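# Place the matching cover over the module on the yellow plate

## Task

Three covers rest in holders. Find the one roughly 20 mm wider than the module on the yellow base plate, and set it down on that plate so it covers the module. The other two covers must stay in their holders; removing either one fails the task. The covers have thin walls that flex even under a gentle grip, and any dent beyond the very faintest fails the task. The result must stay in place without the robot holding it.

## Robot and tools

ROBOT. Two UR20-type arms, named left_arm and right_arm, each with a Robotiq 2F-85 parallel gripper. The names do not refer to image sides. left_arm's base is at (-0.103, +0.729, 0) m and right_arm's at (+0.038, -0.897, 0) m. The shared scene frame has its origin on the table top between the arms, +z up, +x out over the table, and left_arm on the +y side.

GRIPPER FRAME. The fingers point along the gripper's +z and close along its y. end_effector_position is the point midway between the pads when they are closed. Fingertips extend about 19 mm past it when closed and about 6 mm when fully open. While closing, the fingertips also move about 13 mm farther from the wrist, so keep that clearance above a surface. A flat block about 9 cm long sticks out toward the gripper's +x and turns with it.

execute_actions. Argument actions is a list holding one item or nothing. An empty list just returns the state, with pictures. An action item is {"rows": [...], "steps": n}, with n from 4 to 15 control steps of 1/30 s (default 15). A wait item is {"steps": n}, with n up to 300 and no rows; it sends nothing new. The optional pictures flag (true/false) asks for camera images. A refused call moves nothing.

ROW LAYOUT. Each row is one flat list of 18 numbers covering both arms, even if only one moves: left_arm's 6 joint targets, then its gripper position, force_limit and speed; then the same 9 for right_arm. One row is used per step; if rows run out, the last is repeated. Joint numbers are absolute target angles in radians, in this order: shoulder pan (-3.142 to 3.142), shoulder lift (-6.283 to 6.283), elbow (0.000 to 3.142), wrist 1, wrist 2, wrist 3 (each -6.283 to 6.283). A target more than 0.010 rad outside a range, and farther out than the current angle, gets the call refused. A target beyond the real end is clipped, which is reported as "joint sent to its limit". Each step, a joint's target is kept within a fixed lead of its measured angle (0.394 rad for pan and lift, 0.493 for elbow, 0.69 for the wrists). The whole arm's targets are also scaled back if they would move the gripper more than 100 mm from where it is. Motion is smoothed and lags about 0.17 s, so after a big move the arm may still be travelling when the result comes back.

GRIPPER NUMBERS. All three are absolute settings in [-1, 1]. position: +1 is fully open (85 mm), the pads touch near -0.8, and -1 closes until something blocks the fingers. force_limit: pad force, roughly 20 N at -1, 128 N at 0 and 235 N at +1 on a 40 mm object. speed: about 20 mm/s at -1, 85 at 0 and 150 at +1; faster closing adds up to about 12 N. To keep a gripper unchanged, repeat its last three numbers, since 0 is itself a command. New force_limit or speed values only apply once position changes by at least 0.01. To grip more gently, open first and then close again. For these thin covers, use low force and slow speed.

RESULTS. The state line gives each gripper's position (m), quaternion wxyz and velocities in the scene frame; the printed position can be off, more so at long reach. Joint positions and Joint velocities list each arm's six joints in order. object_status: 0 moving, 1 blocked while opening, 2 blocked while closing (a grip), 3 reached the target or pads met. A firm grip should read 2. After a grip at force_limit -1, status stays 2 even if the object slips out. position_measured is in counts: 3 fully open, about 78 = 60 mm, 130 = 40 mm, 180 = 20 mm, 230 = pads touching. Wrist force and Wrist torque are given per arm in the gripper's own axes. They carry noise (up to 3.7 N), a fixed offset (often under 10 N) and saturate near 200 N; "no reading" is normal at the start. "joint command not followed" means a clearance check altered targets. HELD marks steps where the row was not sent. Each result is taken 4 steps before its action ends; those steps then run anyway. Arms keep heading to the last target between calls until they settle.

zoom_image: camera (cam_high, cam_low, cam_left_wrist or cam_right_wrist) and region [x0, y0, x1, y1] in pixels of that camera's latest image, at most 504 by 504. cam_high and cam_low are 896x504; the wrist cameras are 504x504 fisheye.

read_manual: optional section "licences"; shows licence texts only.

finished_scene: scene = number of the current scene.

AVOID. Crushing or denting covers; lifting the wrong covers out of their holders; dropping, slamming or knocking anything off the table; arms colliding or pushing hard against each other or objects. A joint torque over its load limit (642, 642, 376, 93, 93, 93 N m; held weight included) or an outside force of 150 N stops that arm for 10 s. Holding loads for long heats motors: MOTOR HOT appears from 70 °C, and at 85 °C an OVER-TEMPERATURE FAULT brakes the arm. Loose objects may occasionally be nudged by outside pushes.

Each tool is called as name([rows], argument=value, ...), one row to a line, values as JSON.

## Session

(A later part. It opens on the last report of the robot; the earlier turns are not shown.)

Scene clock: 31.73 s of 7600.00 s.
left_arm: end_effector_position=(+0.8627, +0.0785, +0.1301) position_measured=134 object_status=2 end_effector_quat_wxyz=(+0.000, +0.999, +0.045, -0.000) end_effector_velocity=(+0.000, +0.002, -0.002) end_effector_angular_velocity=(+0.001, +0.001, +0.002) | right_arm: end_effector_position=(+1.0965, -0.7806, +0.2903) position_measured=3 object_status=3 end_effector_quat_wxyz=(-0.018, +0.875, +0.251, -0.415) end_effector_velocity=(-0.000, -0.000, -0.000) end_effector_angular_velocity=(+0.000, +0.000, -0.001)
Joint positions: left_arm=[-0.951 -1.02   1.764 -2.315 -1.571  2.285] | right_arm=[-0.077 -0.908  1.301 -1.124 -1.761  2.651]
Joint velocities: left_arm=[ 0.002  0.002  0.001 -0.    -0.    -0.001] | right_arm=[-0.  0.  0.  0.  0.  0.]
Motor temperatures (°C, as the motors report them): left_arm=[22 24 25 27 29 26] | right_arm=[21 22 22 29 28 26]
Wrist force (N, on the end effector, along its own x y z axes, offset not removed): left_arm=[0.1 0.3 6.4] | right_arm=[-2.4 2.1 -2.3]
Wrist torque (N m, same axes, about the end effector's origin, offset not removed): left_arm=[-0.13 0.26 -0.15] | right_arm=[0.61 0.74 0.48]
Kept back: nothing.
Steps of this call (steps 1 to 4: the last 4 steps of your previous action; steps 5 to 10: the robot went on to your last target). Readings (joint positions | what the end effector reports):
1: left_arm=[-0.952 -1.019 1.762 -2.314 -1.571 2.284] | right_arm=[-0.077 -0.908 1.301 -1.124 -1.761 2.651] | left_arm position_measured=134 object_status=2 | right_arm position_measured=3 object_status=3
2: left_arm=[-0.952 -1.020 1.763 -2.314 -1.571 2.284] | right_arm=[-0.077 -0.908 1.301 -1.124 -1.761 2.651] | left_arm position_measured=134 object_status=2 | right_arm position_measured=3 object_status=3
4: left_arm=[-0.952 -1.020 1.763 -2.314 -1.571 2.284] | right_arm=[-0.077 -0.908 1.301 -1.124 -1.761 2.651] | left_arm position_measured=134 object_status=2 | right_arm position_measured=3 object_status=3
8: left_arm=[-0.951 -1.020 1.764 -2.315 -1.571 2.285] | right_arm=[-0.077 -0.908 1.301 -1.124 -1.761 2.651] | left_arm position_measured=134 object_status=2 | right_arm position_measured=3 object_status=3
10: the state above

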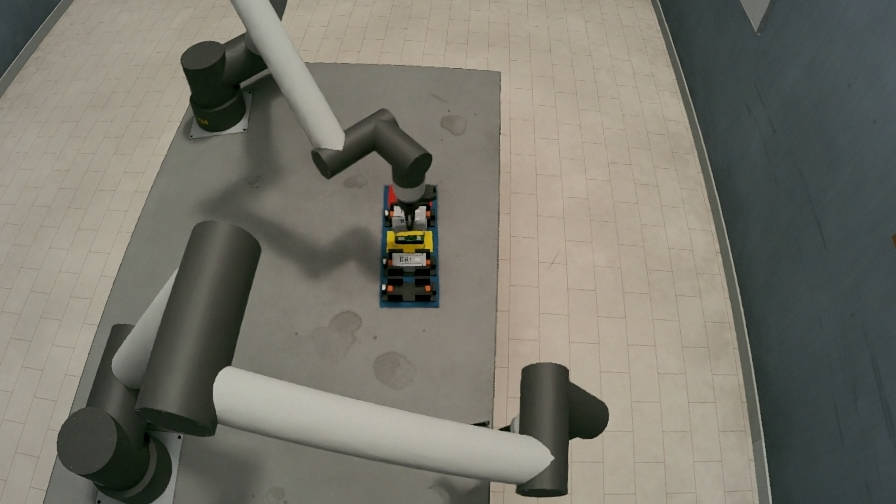

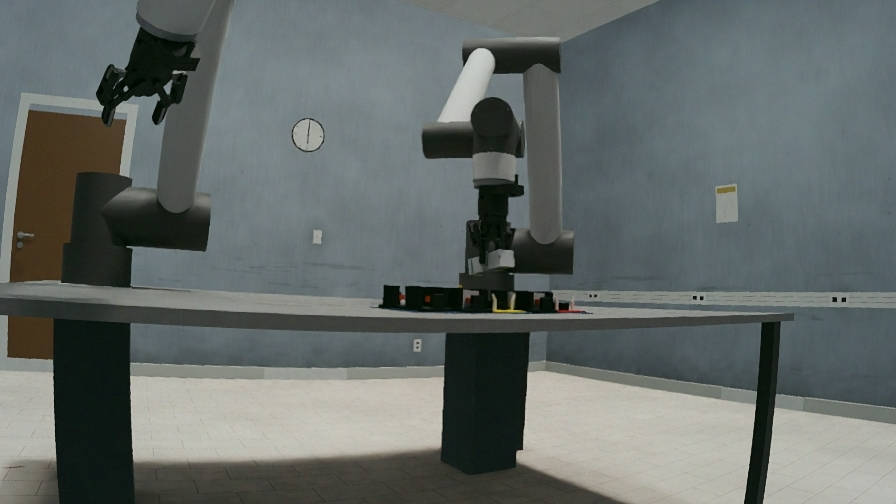

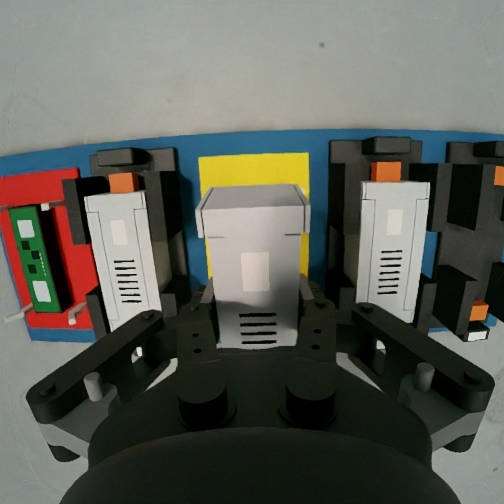

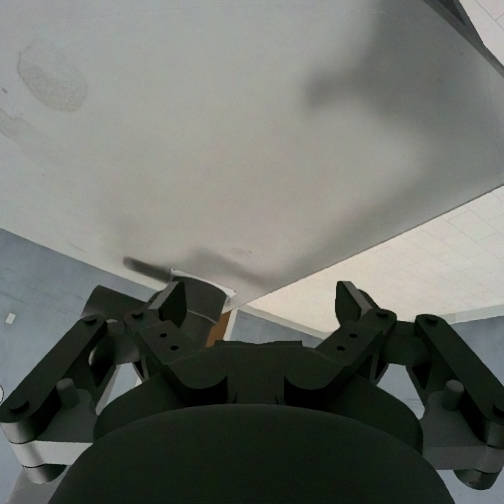

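execute_actions([
  {"rows":[[-0.9535,-0.9975,1.7755,-2.3488,-1.571,2.2824,-1,-0.5,-1,-0.077,-0.908,1.301,-1.124,-1.761,2.651,1,-1,0]],"steps":8},
])

execute_actions([
  {"rows":[[-0.9535,-0.9752,1.7844,-2.38,-1.571,2.2824,-1,-0.5,-1,-0.077,-0.908,1.301,-1.124,-1.761,2.651,1,-1,0]]},
], pictures=true)

zoom_image(camera="cam_low", region=[450, 255, 550, 320])

zoom_image(camera="cam_high", region=[370, 195, 450, 270])

Scene clock: 32.20 s of 7600.00 s.
left_arm: end_effector_position=(+0.8615, +0.0777, +0.1120) position_measured=134 object_status=2 end_effector_quat_wxyz=(-0.000, +0.999, +0.045, -0.000) end_effector_velocity=(-0.008, -0.010, -0.133) end_effector_angular_velocity=(-0.004, -0.004, -0.003) | right_arm: end_effector_position=(+1.0965, -0.7806, +0.2903) position_measured=3 object_status=3 end_effector_quat_wxyz=(-0.018, +0.875, +0.251, -0.415) end_effector_velocity=(+0.000, +0.000, -0.000) end_effector_angular_velocity=(+0.000, +0.000, +0.000)
Joint positions: left_arm=[-0.953 -1.006  1.771 -2.336 -1.571  2.283] | right_arm=[-0.077 -0.908  1.301 -1.124 -1.761  2.651]
Joint velocities: left_arm=[-0.011  0.107  0.053 -0.166 -0.    -0.008] | right_arm=[ 0.  0. -0.  0.  0. -0.]
Motor temperatures (°C, as the motors report them): left_arm=[22 24 25 27 29 26] | right_arm=[21 22 22 29 28 26]
Wrist force (N, on the end effector, along its own x y z axes, offset not removed): left_arm=[0.2 -0.9 8.5] | right_arm=[-1.2 -1.7 -1.4]
Wrist torque (N m, same axes, about the end effector's origin, offset not removed): left_arm=[-0.48 0.17 -0.02] | right_arm=[-0.09 0.49 0.57]
Steps of this call (steps 1 to 10: the robot went on to your last target; steps 11 to 14: the first 4 steps of this action). Readings (joint positions | what the end effector reports):
11: left_arm=[-0.951 -1.020 1.764 -2.315 -1.571 2.285] | right_arm=[-0.077 -0.908 1.301 -1.124 -1.761 2.651] | left_arm position_measured=134 object_status=2 | right_arm position_measured=3 object_status=3
12: left_arm=[-0.952 -1.016 1.766 -2.321 -1.571 2.284] | right_arm=[-0.077 -0.908 1.301 -1.124 -1.761 2.651] | left_arm position_measured=134 object_status=2 | right_arm position_measured=3 object_status=3
14: the state above

Scene clock: 32.70 s of 7600.00 s.
left_arm: end_effector_position=(+0.8607, +0.0771, +0.0755) position_measured=134 object_status=2 end_effector_quat_wxyz=(+0.000, +0.999, +0.045, -0.000) end_effector_velocity=(+0.001, -0.000, -0.005) end_effector_angular_velocity=(-0.001, -0.001, +0.001) | right_arm: end_effector_position=(+1.0965, -0.7806, +0.2903) position_measured=3 object_status=3 end_effector_quat_wxyz=(-0.018, +0.875, +0.251, -0.415) end_effector_velocity=(+0.001, -0.000, +0.001) end_effector_angular_velocity=(+0.000, -0.002, -0.000)
Joint positions: left_arm=[-0.953 -0.976  1.784 -2.379 -1.571  2.282] | right_arm=[-0.077 -0.908  1.301 -1.124 -1.761  2.651]
Joint velocities: left_arm=[ 0.     0.005  0.001 -0.007  0.    -0.   ] | right_arm=[-0.    -0.001 -0.001 -0.     0.    -0.   ]
Motor temperatures (°C, as the motors report them): left_arm=[22 24 25 27 29 26] | right_arm=[21 22 22 29 28 26]
Wrist force (N, on the end effector, along its own x y z axes, offset not removed): left_arm=[-1.4 -3.9 7.5] | right_arm=[0.5 1.4 -1.6]
Wrist torque (N m, same axes, about the end effector's origin, offset not removed): left_arm=[-0.93 0.56 -0.05] | right_arm=[0.49 0.21 0.47]
Steps of this call (steps 1 to 4: the last 4 steps of your previous action; steps 5 to 15: the first 11 steps of this action). Readings (joint positions | what the end effector reports):
5: left_arm=[-0.953 -0.998 1.775 -2.348 -1.571 2.283] | right_arm=[-0.077 -0.908 1.301 -1.124 -1.761 2.651] | left_arm position_measured=134 object_status=2 | right_arm position_measured=3 object_status=3
6: left_arm=[-0.953 -0.994 1.777 -2.354 -1.571 2.282] | right_arm=[-0.077 -0.908 1.301 -1.124 -1.761 2.651] | left_arm position_measured=134 object_status=2 | right_arm position_measured=3 object_status=3
8: left_arm=[-0.953 -0.984 1.781 -2.368 -1.571 2.282] | right_arm=[-0.077 -0.908 1.301 -1.124 -1.761 2.651] | left_arm position_measured=134 object_status=2 | right_arm position_measured=3 object_status=3
12: left_arm=[-0.953 -0.977 1.784 -2.378 -1.571 2.282] | right_arm=[-0.077 -0.908 1.301 -1.124 -1.761 2.651] | left_arm position_measured=134 object_status=2 | right_arm position_measured=3 object_status=3
15: the state above

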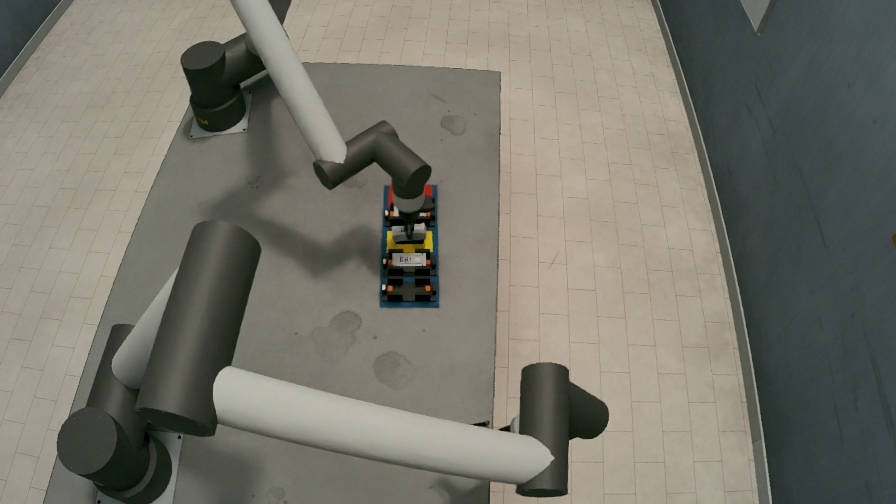

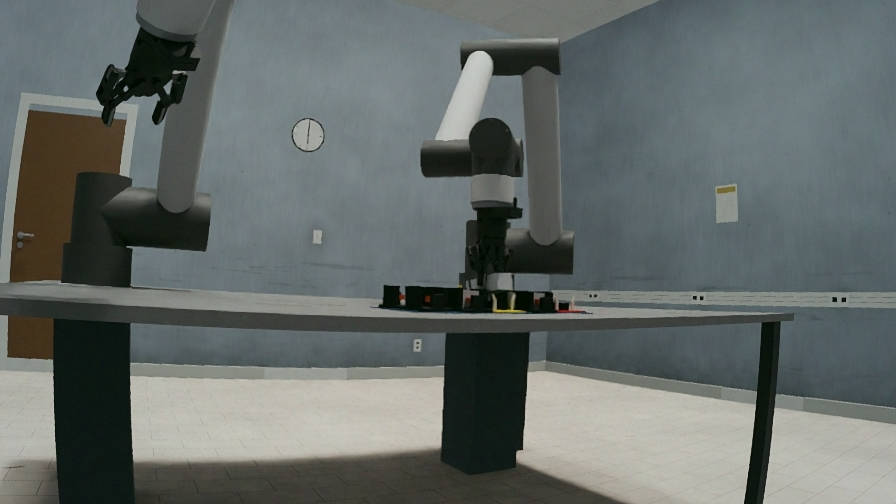

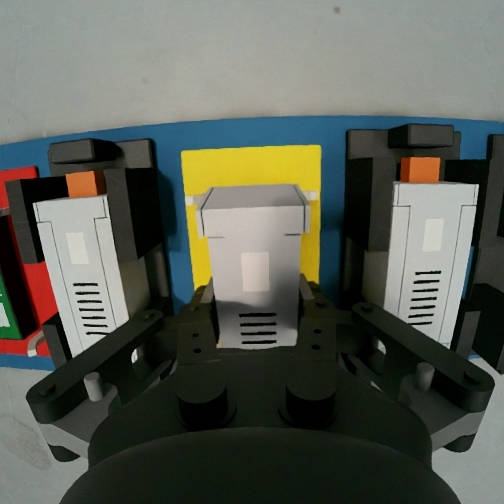

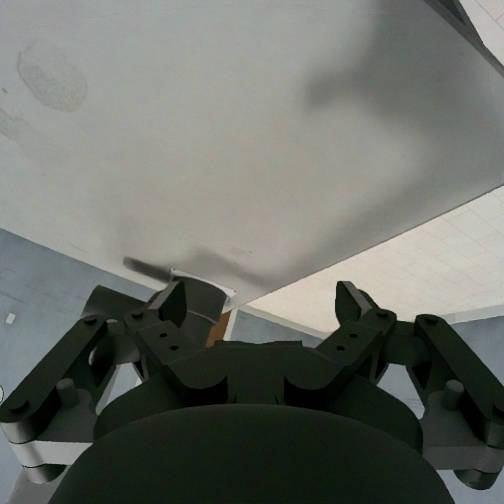

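Region (450, 255, 550, 320) of cam_low's 896x504 image, scaled by 5.040, with more detail than that image has; it fills the top 328 rows of this view, and the rest is white.

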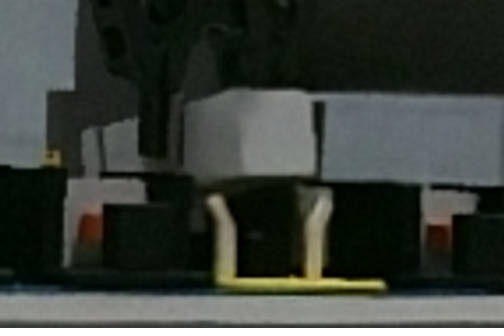

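Region (370, 195, 450, 270) of cam_high's 896x504 image, scaled by 6.300, with more detail than that image has; it fills the top 472 rows of this view, and the rest is white.

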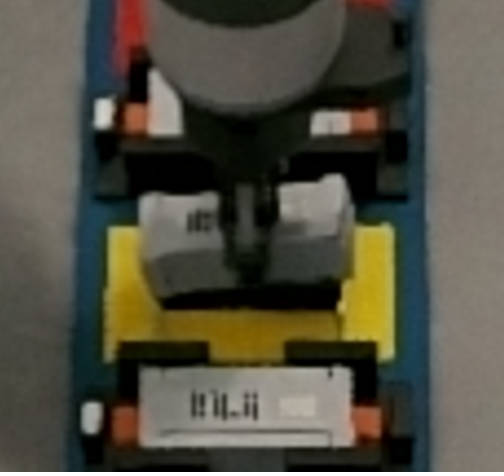

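Aligned. Lower in steps.

execute_actions([
  {"rows":[[-0.9533,-0.9665,1.7876,-2.3919,-1.571,2.2824,-1,-0.5,-1,-0.077,-0.908,1.301,-1.124,-1.761,2.651,1,-1,0]],"steps":10},
])

execute_actions([
  {"rows":[[-0.9533,-0.9578,1.7904,-2.4034,-1.571,2.2824,-1,-0.5,-1,-0.077,-0.908,1.301,-1.124,-1.761,2.651,1,-1,0]],"steps":10},
])

execute_actions([
  {"rows":[[-0.9533,-0.9518,1.7923,-2.4113,-1.571,2.2824,-1,-0.5,-1,-0.077,-0.908,1.301,-1.124,-1.761,2.651,1,-1,0]],"steps":12},
], pictures=true)

zoom_image(camera="cam_low", region=[450, 255, 550, 320])

Scene clock: 33.13 s of 7600.00 s.
left_arm: end_effector_position=(+0.8606, +0.0772, +0.0663) position_measured=134 object_status=2 end_effector_quat_wxyz=(+0.000, +0.999, +0.045, -0.000) end_effector_velocity=(+0.001, -0.000, -0.020) end_effector_angular_velocity=(-0.001, -0.000, +0.000) | right_arm: end_effector_position=(+1.0965, -0.7806, +0.2903) position_measured=3 object_status=3 end_effector_quat_wxyz=(-0.018, +0.875, +0.251, -0.415) end_effector_velocity=(-0.000, +0.001, +0.000) end_effector_angular_velocity=(+0.000, -0.000, +0.000)
Joint positions: left_arm=[-0.953 -0.968  1.787 -2.39  -1.571  2.282] | right_arm=[-0.077 -0.908  1.301 -1.124 -1.761  2.651]
Joint velocities: left_arm=[ 0.001  0.018  0.005 -0.024 -0.     0.   ] | right_arm=[ 0. -0.  0.  0.  0. -0.]
Motor temperatures (°C, as the motors report them): left_arm=[22 24 25 27 29 26] | right_arm=[21 22 22 29 28 26]
Wrist force (N, on the end effector, along its own x y z axes, offset not removed): left_arm=[-0.8 -7.5 1.3] | right_arm=[-3.1 5.3 -2.6]
Wrist torque (N m, same axes, about the end effector's origin, offset not removed): left_arm=[-0.54 0.36 0.21] | right_arm=[1.16 1.01 0.54]
Steps of this call (steps 1 to 4: the last 4 steps of your previous action; steps 5 to 7: the robot went on to your last target; steps 8 to 13: the first 6 steps of this action). Readings (joint positions | what the end effector reports):
8: left_arm=[-0.953 -0.975 1.784 -2.380 -1.571 2.282] | right_arm=[-0.077 -0.908 1.301 -1.124 -1.761 2.651] | left_arm position_measured=134 object_status=2 | right_arm position_measured=3 object_status=3
9: left_arm=[-0.953 -0.973 1.785 -2.383 -1.571 2.282] | right_arm=[-0.077 -0.908 1.301 -1.124 -1.761 2.651] | left_arm position_measured=134 object_status=2 | right_arm position_measured=3 object_status=3
11: left_arm=[-0.953 -0.970 1.786 -2.388 -1.571 2.282] | right_arm=[-0.077 -0.908 1.301 -1.124 -1.761 2.651] | left_arm position_measured=134 object_status=2 | right_arm position_measured=3 object_status=3
13: the state above

Scene clock: 33.47 s of 7600.00 s.
left_arm: end_effector_position=(+0.8607, +0.0774, +0.0564) position_measured=134 object_status=2 end_effector_quat_wxyz=(+0.000, +0.999, +0.046, -0.000) end_effector_velocity=(+0.000, +0.001, -0.021) end_effector_angular_velocity=(+0.001, +0.000, -0.001) | right_arm: end_effector_position=(+1.0965, -0.7806, +0.2903) position_measured=3 object_status=3 end_effector_quat_wxyz=(-0.018, +0.875, +0.251, -0.415) end_effector_velocity=(-0.000, +0.000, +0.000) end_effector_angular_velocity=(+0.000, -0.000, +0.000)
Joint positions: left_arm=[-0.953 -0.959  1.79  -2.402 -1.571  2.282] | right_arm=[-0.077 -0.908  1.301 -1.124 -1.761  2.651]
Joint velocities: left_arm=[ 0.     0.018  0.006 -0.024  0.     0.001] | right_arm=[ 0. -0. -0.  0.  0. -0.]
Motor temperatures (°C, as the motors report them): left_arm=[22 24 25 27 29 26] | right_arm=[21 22 22 29 28 26]
Wrist force (N, on the end effector, along its own x y z axes, offset not removed): left_arm=[-5.6 -27.6 -19.9] | right_arm=[-2.5 -1.7 -0.7]
Wrist torque (N m, same axes, about the end effector's origin, offset not removed): left_arm=[-1.07 1.15 -0.01] | right_arm=[-0.09 0.82 0.54]
Steps of this call (steps 1 to 4: the last 4 steps of your previous action; steps 5 to 10: the first 6 steps of this action). Readings (joint positions | what the end effector reports):
5: left_arm=[-0.953 -0.966 1.788 -2.392 -1.571 2.282] | right_arm=[-0.077 -0.908 1.301 -1.124 -1.761 2.651] | left_arm position_measured=134 object_status=2 | right_arm position_measured=3 object_status=3
6: left_arm=[-0.953 -0.965 1.788 -2.394 -1.571 2.282] | right_arm=[-0.077 -0.908 1.301 -1.124 -1.761 2.651] | left_arm position_measured=134 object_status=2 | right_arm position_measured=3 object_status=3
8: left_arm=[-0.953 -0.961 1.789 -2.399 -1.571 2.282] | right_arm=[-0.077 -0.908 1.301 -1.124 -1.761 2.651] | left_arm position_measured=134 object_status=2 | right_arm position_measured=3 object_status=3
10: the state above

Scene clock: 33.87 s of 7600.00 s.
left_arm: end_effector_position=(+0.8607, +0.0774, +0.0485) position_measured=134 object_status=2 end_effector_quat_wxyz=(+0.000, +0.999, +0.046, -0.000) end_effector_velocity=(-0.001, -0.001, -0.006) end_effector_angular_velocity=(-0.000, +0.001, +0.000) | right_arm: end_effector_position=(+1.0965, -0.7806, +0.2903) position_measured=3 object_status=3 end_effector_quat_wxyz=(-0.018, +0.875, +0.251, -0.415) end_effector_velocity=(+0.000, +0.001, -0.000) end_effector_angular_velocity=(+0.000, -0.000, +0.000)
Joint positions: left_arm=[-0.953 -0.952  1.792 -2.411 -1.571  2.282] | right_arm=[-0.077 -0.908  1.301 -1.124 -1.761  2.651]
Joint velocities: left_arm=[-0.001  0.005  0.002 -0.007 -0.001 -0.001] | right_arm=[ 0.  0. -0. -0.  0. -0.]
Motor temperatures (°C, as the motors report them): left_arm=[22 24 25 27 29 26] | right_arm=[21 22 22 29 28 26]
Wrist force (N, on the end effector, along its own x y z axes, offset not removed): left_arm=[-2.1 -27.5 -19.0] | right_arm=[-2.0 1.6 -2.0]
Wrist torque (N m, same axes, about the end effector's origin, offset not removed): left_arm=[-1.15 0.67 -0.19] | right_arm=[0.57 0.81 0.44]
Steps of this call (steps 1 to 4: the last 4 steps of your previous action; steps 5 to 12: the first 8 steps of this action). Readings (joint positions | what the end effector reports):
5: left_arm=[-0.953 -0.958 1.790 -2.403 -1.571 2.282] | right_arm=[-0.077 -0.908 1.301 -1.124 -1.761 2.651] | left_arm position_measured=134 object_status=2 | right_arm position_measured=3 object_status=3
6: left_arm=[-0.953 -0.957 1.791 -2.405 -1.571 2.282] | right_arm=[-0.077 -0.908 1.301 -1.124 -1.761 2.651] | left_arm position_measured=134 object_status=2 | right_arm position_measured=3 object_status=3
8: left_arm=[-0.953 -0.954 1.792 -2.408 -1.571 2.282] | right_arm=[-0.077 -0.908 1.301 -1.124 -1.761 2.651] | left_arm position_measured=134 object_status=2 | right_arm position_measured=3 object_status=3
12: the state above

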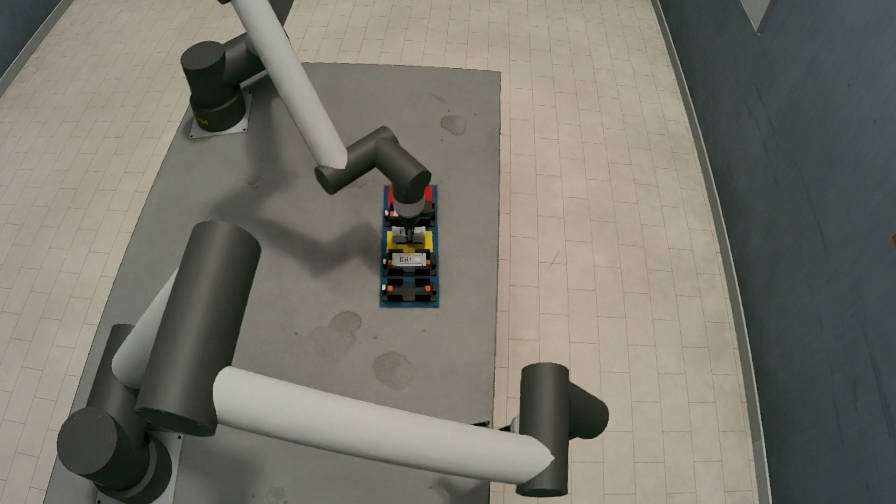

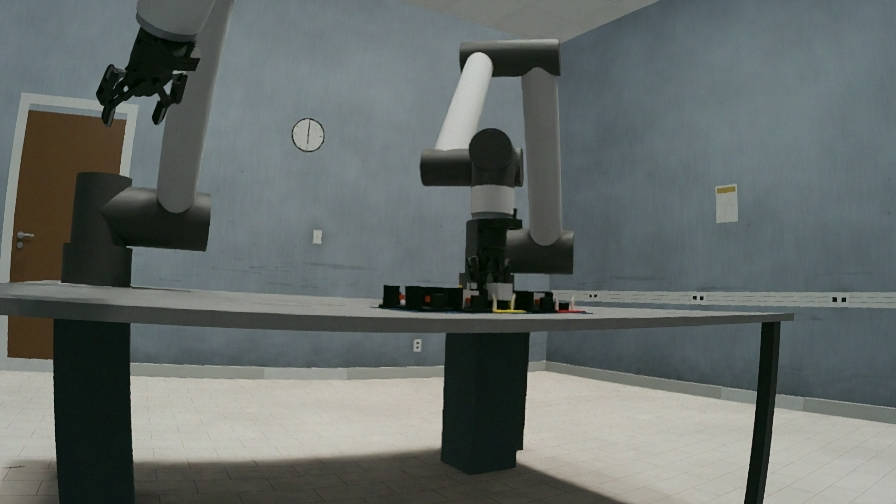

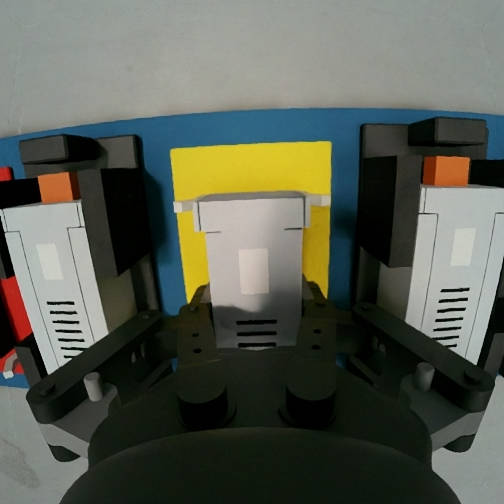

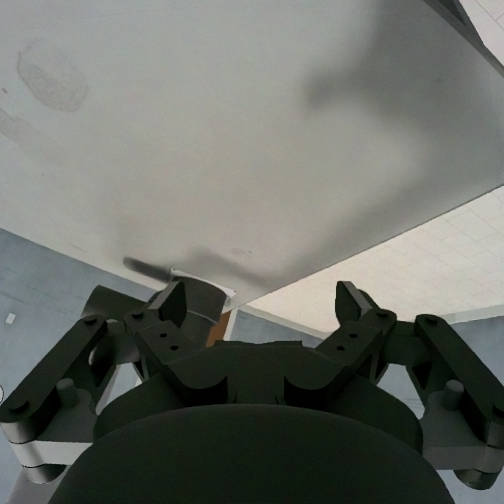

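Region (450, 255, 550, 320) of cam_low's 896x504 image, scaled by 5.040, with more detail than that image has; it fills the top 328 rows of this view, and the rest is white.

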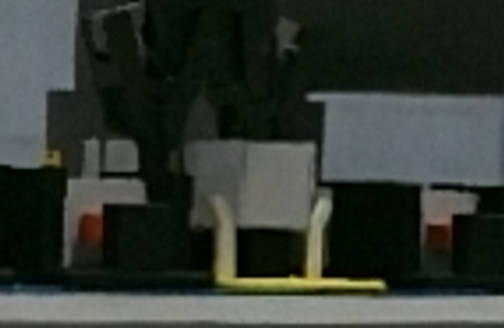

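execute_actions([
  {"rows":[[-0.9525,-0.9525,1.7937,-2.412,-1.571,2.2832,-1,-0.5,-1,-0.077,-0.908,1.301,-1.124,-1.761,2.651,1,-1,0]],"steps":12},
], pictures=true)

zoom_image(camera="cam_left_wrist", region=[150, 130, 350, 310])

Scene clock: 34.27 s of 7600.00 s.
left_arm: end_effector_position=(+0.8604, +0.0786, +0.0477) position_measured=134 object_status=2 end_effector_quat_wxyz=(+0.000, +0.999, +0.046, -0.000) end_effector_velocity=(-0.000, +0.003, -0.001) end_effector_angular_velocity=(+0.001, +0.001, -0.002) | right_arm: end_effector_position=(+1.0965, -0.7806, +0.2903) position_measured=3 object_status=3 end_effector_quat_wxyz=(-0.018, +0.875, +0.251, -0.415) end_effector_velocity=(+0.000, +0.000, -0.001) end_effector_angular_velocity=(+0.000, +0.001, -0.000)
Joint positions: left_arm=[-0.953 -0.952  1.794 -2.412 -1.571  2.283] | right_arm=[-0.077 -0.908  1.301 -1.124 -1.761  2.651]
Joint velocities: left_arm=[ 0.002  0.     0.002 -0.    -0.001  0.004] | right_arm=[-0.     0.001 -0.     0.     0.     0.   ]
Motor temperatures (°C, as the motors report them): left_arm=[22 24 25 27 29 26] | right_arm=[21 22 22 29 28 26]
Wrist force (N, on the end effector, along its own x y z axes, offset not removed): left_arm=[0.1 1.3 7.4] | right_arm=[-1.8 -1.6 -0.2]
Wrist torque (N m, same axes, about the end effector's origin, offset not removed): left_arm=[-0.61 0.32 -0.09] | right_arm=[-0.10 0.81 0.55]
Steps of this call (steps 1 to 4: the last 4 steps of your previous action; steps 5 to 12: the first 8 steps of this action). Readings (joint positions | what the end effector reports):
5: left_arm=[-0.953 -0.952 1.792 -2.411 -1.571 2.282] | right_arm=[-0.077 -0.908 1.301 -1.124 -1.761 2.651] | left_arm position_measured=134 object_status=2 | right_arm position_measured=3 object_status=3
6: left_arm=[-0.953 -0.952 1.793 -2.411 -1.571 2.282] | right_arm=[-0.077 -0.908 1.301 -1.124 -1.761 2.651] | left_arm position_measured=134 object_status=2 | right_arm position_measured=3 object_status=3
8: left_arm=[-0.953 -0.952 1.793 -2.412 -1.571 2.283] | right_arm=[-0.077 -0.908 1.301 -1.124 -1.761 2.651] | left_arm position_measured=134 object_status=2 | right_arm position_measured=3 object_status=3
12: the state above

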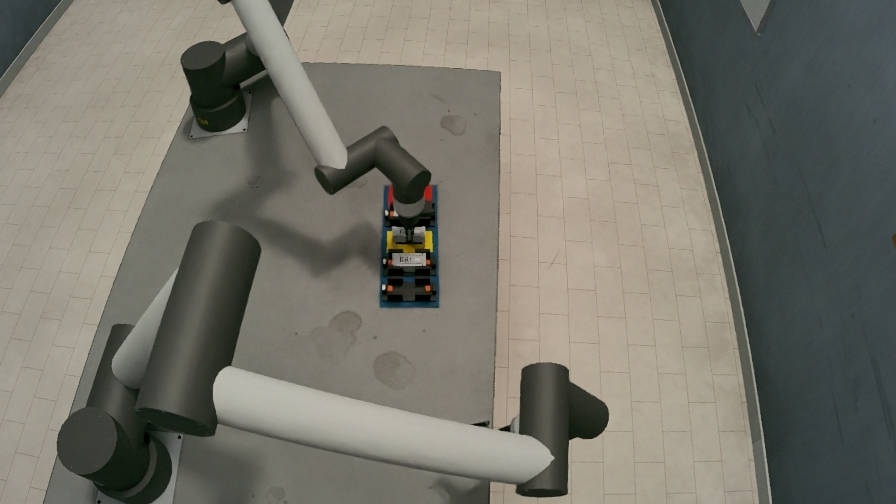

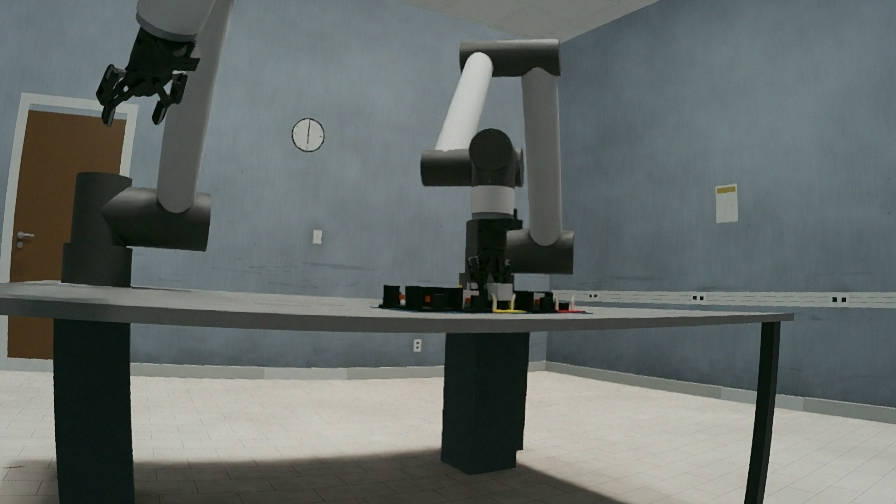

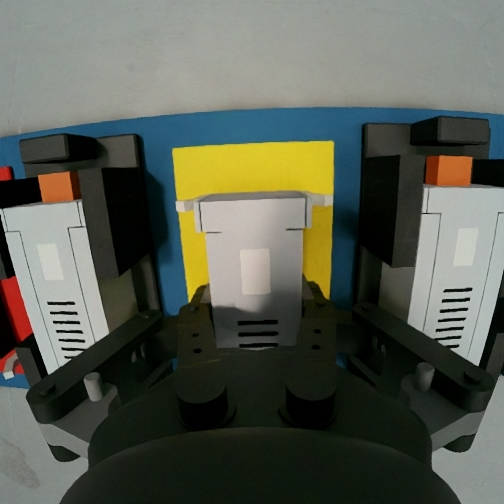

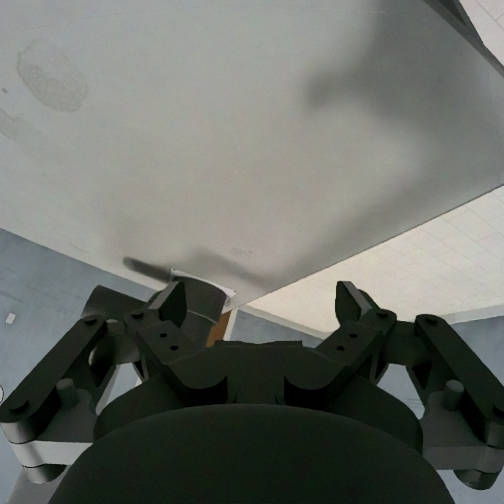

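Region (150, 130, 350, 310) of cam_left_wrist's 504x504 image, scaled by 2.520, with more detail than that image has; it fills the top 454 rows of this view, and the rest is white.

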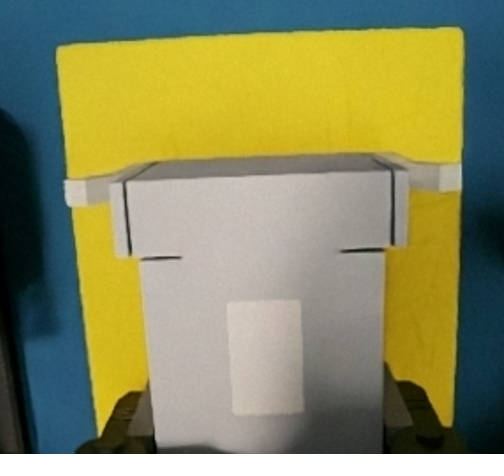

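execute_actions([
  {"rows":[[-0.9509,-0.951,1.7906,-2.4104,-1.571,2.2848,-1,-0.5,-1,-0.077,-0.908,1.301,-1.124,-1.761,2.651,1,-1,0]],"steps":10},
])

execute_actions([
  {"rows":[[-0.9509,-0.9466,1.7918,-2.416,-1.571,2.2848,-1,-0.5,-1,-0.077,-0.908,1.301,-1.124,-1.761,2.651,1,-1,0]],"steps":12},
])

Scene clock: 34.67 s of 7600.00 s.
left_arm: end_effector_position=(+0.8626, +0.0790, +0.0481) position_measured=134 object_status=2 end_effector_quat_wxyz=(+0.000, +0.999, +0.046, -0.000) end_effector_velocity=(+0.006, +0.001, +0.002) end_effector_angular_velocity=(-0.001, -0.001, +0.001) | right_arm: end_effector_position=(+1.0965, -0.7806, +0.2903) position_measured=3 object_status=3 end_effector_quat_wxyz=(-0.018, +0.875, +0.251, -0.415) end_effector_velocity=(-0.000, +0.001, -0.000) end_effector_angular_velocity=(+0.000, +0.000, +0.000)
Joint positions: left_arm=[-0.951 -0.951  1.791 -2.411 -1.571  2.285] | right_arm=[-0.077 -0.908  1.301 -1.124 -1.761  2.651]
Joint velocities: left_arm=[ 0.004  0.002 -0.008  0.005  0.     0.003] | right_arm=[ 0.001  0.    -0.     0.     0.     0.   ]
Motor temperatures (°C, as the motors report them): left_arm=[22 24 25 27 29 26] | right_arm=[21 22 22 29 28 26]
Wrist force (N, on the end effector, along its own x y z axes, offset not removed): left_arm=[-1.5 -0.9 7.3] | right_arm=[-2.9 1.2 -2.7]
Wrist torque (N m, same axes, about the end effector's origin, offset not removed): left_arm=[-0.49 0.53 -0.09] | right_arm=[0.35 0.82 0.41]
Steps of this call (steps 1 to 4: the last 4 steps of your previous action; steps 5 to 6: the robot went on to your last target; steps 7 to 12: the first 6 steps of this action). Readings (joint positions | what the end effector reports):
7: left_arm=[-0.952 -0.952 1.794 -2.412 -1.571 2.283] | right_arm=[-0.077 -0.908 1.301 -1.124 -1.761 2.651] | left_arm position_measured=134 object_status=2 | right_arm position_measured=3 object_status=3
8: left_arm=[-0.952 -0.952 1.793 -2.412 -1.571 2.284] | right_arm=[-0.077 -0.908 1.301 -1.124 -1.761 2.651] | left_arm position_measured=134 object_status=2 | right_arm position_measured=3 object_status=3
10: left_arm=[-0.951 -0.952 1.792 -2.411 -1.571 2.284] | right_arm=[-0.077 -0.908 1.301 -1.124 -1.761 2.651] | left_arm position_measured=134 object_status=2 | right_arm position_measured=3 object_status=3
12: the state above

Scene clock: 35.07 s of 7600.00 s.
left_arm: end_effector_position=(+0.8630, +0.0789, +0.0435) position_measured=134 object_status=2 end_effector_quat_wxyz=(+0.000, +0.999, +0.046, -0.000) end_effector_velocity=(+0.000, +0.002, -0.004) end_effector_angular_velocity=(-0.000, -0.000, +0.002) | right_arm: end_effector_position=(+1.0965, -0.7806, +0.2903) position_measured=3 object_status=3 end_effector_quat_wxyz=(-0.018, +0.875, +0.251, -0.415) end_effector_velocity=(+0.000, -0.000, +0.000) end_effector_angular_velocity=(+0.000, -0.000, -0.000)
Joint positions: left_arm=[-0.951 -0.947  1.792 -2.416 -1.571  2.285] | right_arm=[-0.077 -0.908  1.301 -1.124 -1.761  2.651]
Joint velocities: left_arm=[ 0.001  0.003  0.002 -0.005  0.    -0.001] | right_arm=[-0. -0. -0.  0. -0. -0.]
Motor temperatures (°C, as the motors report them): left_arm=[22 24 25 27 29 26] | right_arm=[21 22 22 29 28 26]
Wrist force (N, on the end effector, along its own x y z axes, offset not removed): left_arm=[0.2 -3.2 5.0] | right_arm=[-2.5 2.0 0.7]
Wrist torque (N m, same axes, about the end effector's origin, offset not removed): left_arm=[-1.08 0.33 -0.12] | right_arm=[0.64 0.97 0.70]
Steps of this call (steps 1 to 4: the last 4 steps of your previous action; steps 5 to 12: the first 8 steps of this action). Readings (joint positions | what the end effector reports):
5: left_arm=[-0.951 -0.951 1.791 -2.410 -1.571 2.285] | right_arm=[-0.077 -0.908 1.301 -1.124 -1.761 2.651] | left_arm position_measured=134 object_status=2 | right_arm position_measured=3 object_status=3
6: left_arm=[-0.951 -0.950 1.791 -2.411 -1.571 2.285] | right_arm=[-0.077 -0.908 1.301 -1.124 -1.761 2.651] | left_arm position_measured=134 object_status=2 | right_arm position_measured=3 object_status=3
8: left_arm=[-0.951 -0.948 1.791 -2.414 -1.571 2.285] | right_arm=[-0.077 -0.908 1.301 -1.124 -1.761 2.651] | left_arm position_measured=134 object_status=2 | right_arm position_measured=3 object_status=3
12: the state above

execute_actions([
  {"rows":[[-0.9509,-0.9413,1.7933,-2.4228,-1.571,2.2848,-1,-0.5,-1,-0.077,-0.908,1.301,-1.124,-1.761,2.651,1,-1,0]],"steps":12},
])

execute_actions([
  {"rows":[[-0.9509,-0.9377,1.7942,-2.4273,-1.571,2.2848,-1,-0.5,-1,-0.077,-0.908,1.301,-1.124,-1.761,2.651,1,-1,0]],"steps":12},
], pictures=true)

zoom_image(camera="cam_low", region=[450, 255, 550, 320])

Scene clock: 35.57 s of 7600.00 s.
left_arm: end_effector_position=(+0.8630, +0.0790, +0.0375) position_measured=134 object_status=2 end_effector_quat_wxyz=(+0.000, +0.999, +0.046, -0.000) end_effector_velocity=(-0.000, +0.001, -0.006) end_effector_angular_velocity=(+0.001, +0.001, -0.001) | right_arm: end_effector_position=(+1.0965, -0.7806, +0.2903) position_measured=3 object_status=3 end_effector_quat_wxyz=(-0.018, +0.875, +0.251, -0.415) end_effector_velocity=(-0.000, -0.000, -0.000) end_effector_angular_velocity=(-0.000, +0.000, -0.000)
Joint positions: left_arm=[-0.951 -0.942  1.793 -2.422 -1.571  2.285] | right_arm=[-0.077 -0.908  1.301 -1.124 -1.761  2.651]
Joint velocities: left_arm=[ 0.001  0.005  0.002 -0.005 -0.001  0.002] | right_arm=[-0. -0.  0. -0. -0.  0.]
Motor temperatures (°C, as the motors report them): left_arm=[22 24 25 27 29 26] | right_arm=[21 22 22 29 28 26]
Wrist force (N, on the end effector, along its own x y z axes, offset not removed): left_arm=[-4.8 2.1 4.0] | right_arm=[-6.0 0.9 0.3]
Wrist torque (N m, same axes, about the end effector's origin, offset not removed): left_arm=[-0.18 1.27 0.03] | right_arm=[0.36 1.51 0.60]
Steps of this call (steps 1 to 4: the last 4 steps of your previous action; steps 5 to 7: the robot went on to your last target; steps 8 to 15: the first 8 steps of this action). Readings (joint positions | what the end effector reports):
8: left_arm=[-0.951 -0.947 1.792 -2.416 -1.571 2.285] | right_arm=[-0.077 -0.908 1.301 -1.124 -1.761 2.651] | left_arm position_measured=134 object_status=2 | right_arm position_measured=3 object_status=3
9: left_arm=[-0.951 -0.946 1.792 -2.418 -1.571 2.285] | right_arm=[-0.077 -0.908 1.301 -1.124 -1.761 2.651] | left_arm position_measured=134 object_status=2 | right_arm position_measured=3 object_status=3
11: left_arm=[-0.951 -0.943 1.793 -2.420 -1.571 2.285] | right_arm=[-0.077 -0.908 1.301 -1.124 -1.761 2.651] | left_arm position_measured=134 object_status=2 | right_arm position_measured=3 object_status=3
15: the state above

Scene clock: 35.97 s of 7600.00 s.
left_arm: end_effector_position=(+0.8630, +0.0790, +0.0334) position_measured=134 object_status=2 end_effector_quat_wxyz=(+0.000, +0.999, +0.046, -0.000) end_effector_velocity=(-0.002, -0.000, -0.006) end_effector_angular_velocity=(+0.002, +0.002, -0.003) | right_arm: end_effector_position=(+1.0965, -0.7806, +0.2903) position_measured=3 object_status=3 end_effector_quat_wxyz=(-0.018, +0.875, +0.251, -0.415) end_effector_velocity=(-0.000, -0.000, -0.000) end_effector_angular_velocity=(-0.000, +0.000, +0.000)
Joint positions: left_arm=[-0.951 -0.938  1.794 -2.427 -1.571  2.285] | right_arm=[-0.077 -0.908  1.301 -1.124 -1.761  2.651]
Joint velocities: left_arm=[-0.001  0.005  0.002 -0.003  0.     0.002] | right_arm=[-0. -0.  0. -0. -0.  0.]
Motor temperatures (°C, as the motors report them): left_arm=[22 24 25 27 29 26] | right_arm=[21 22 22 29 28 26]
Wrist force (N, on the end effector, along its own x y z axes, offset not removed): left_arm=[-2.3 1.3 4.3] | right_arm=[-4.5 2.6 -0.6]
Wrist torque (N m, same axes, about the end effector's origin, offset not removed): left_arm=[-0.46 0.75 -0.12] | right_arm=[0.77 1.20 0.48]
Steps of this call (steps 1 to 4: the last 4 steps of your previous action; steps 5 to 12: the first 8 steps of this action). Readings (joint positions | what the end effector reports):
5: left_arm=[-0.951 -0.941 1.793 -2.423 -1.571 2.285] | right_arm=[-0.077 -0.908 1.301 -1.124 -1.761 2.651] | left_arm position_measured=134 object_status=2 | right_arm position_measured=3 object_status=3
6: left_arm=[-0.951 -0.941 1.793 -2.424 -1.571 2.285] | right_arm=[-0.077 -0.908 1.301 -1.124 -1.761 2.651] | left_arm position_measured=134 object_status=2 | right_arm position_measured=3 object_status=3
8: left_arm=[-0.951 -0.939 1.794 -2.426 -1.571 2.285] | right_arm=[-0.077 -0.908 1.301 -1.124 -1.761 2.651] | left_arm position_measured=134 object_status=2 | right_arm position_measured=3 object_status=3
12: the state above

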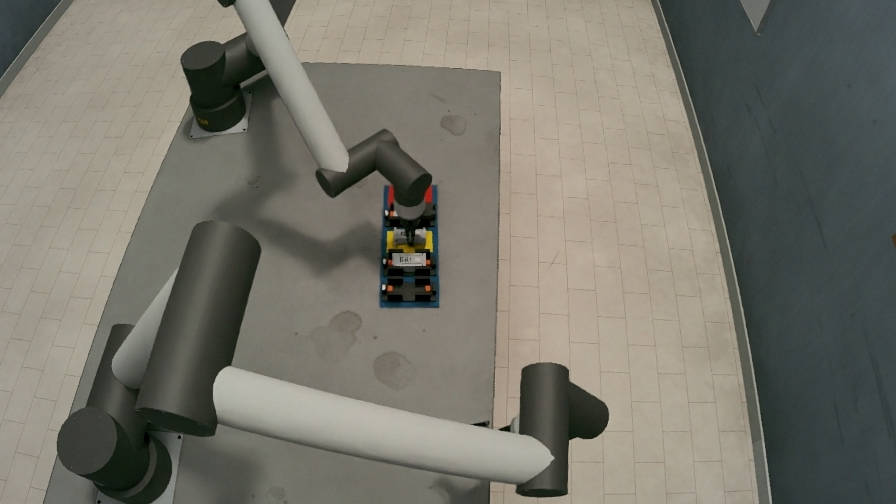

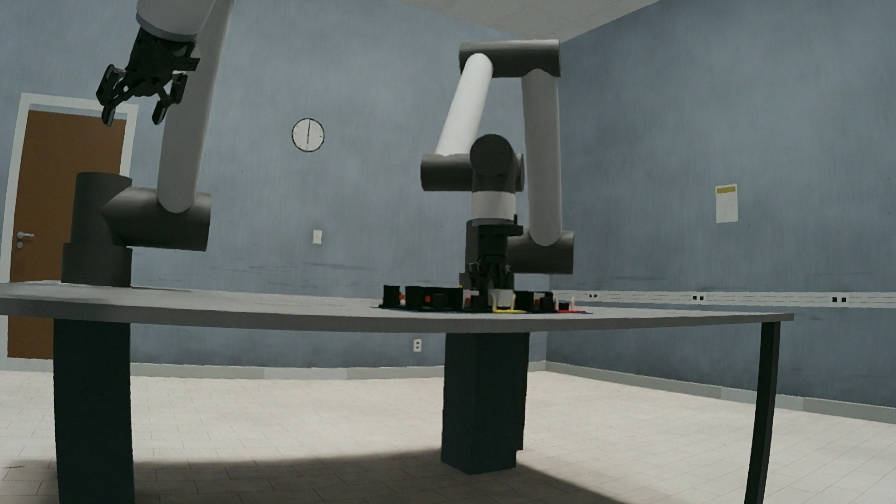

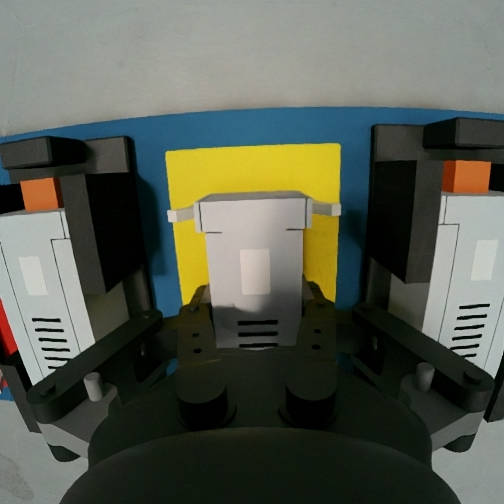

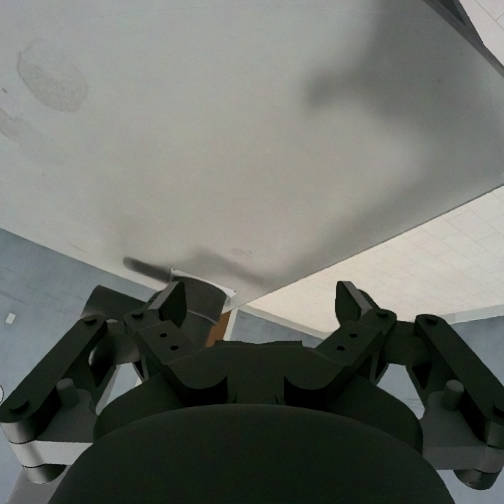

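Region (450, 255, 550, 320) of cam_low's 896x504 image, scaled by 5.040, with more detail than that image has; it fills the top 328 rows of this view, and the rest is white.

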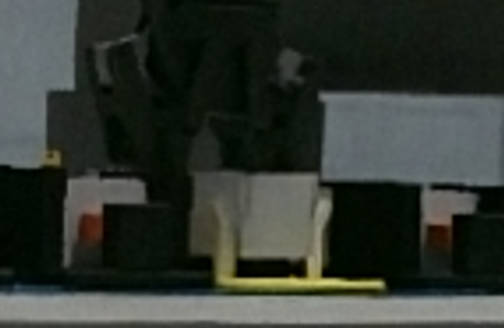

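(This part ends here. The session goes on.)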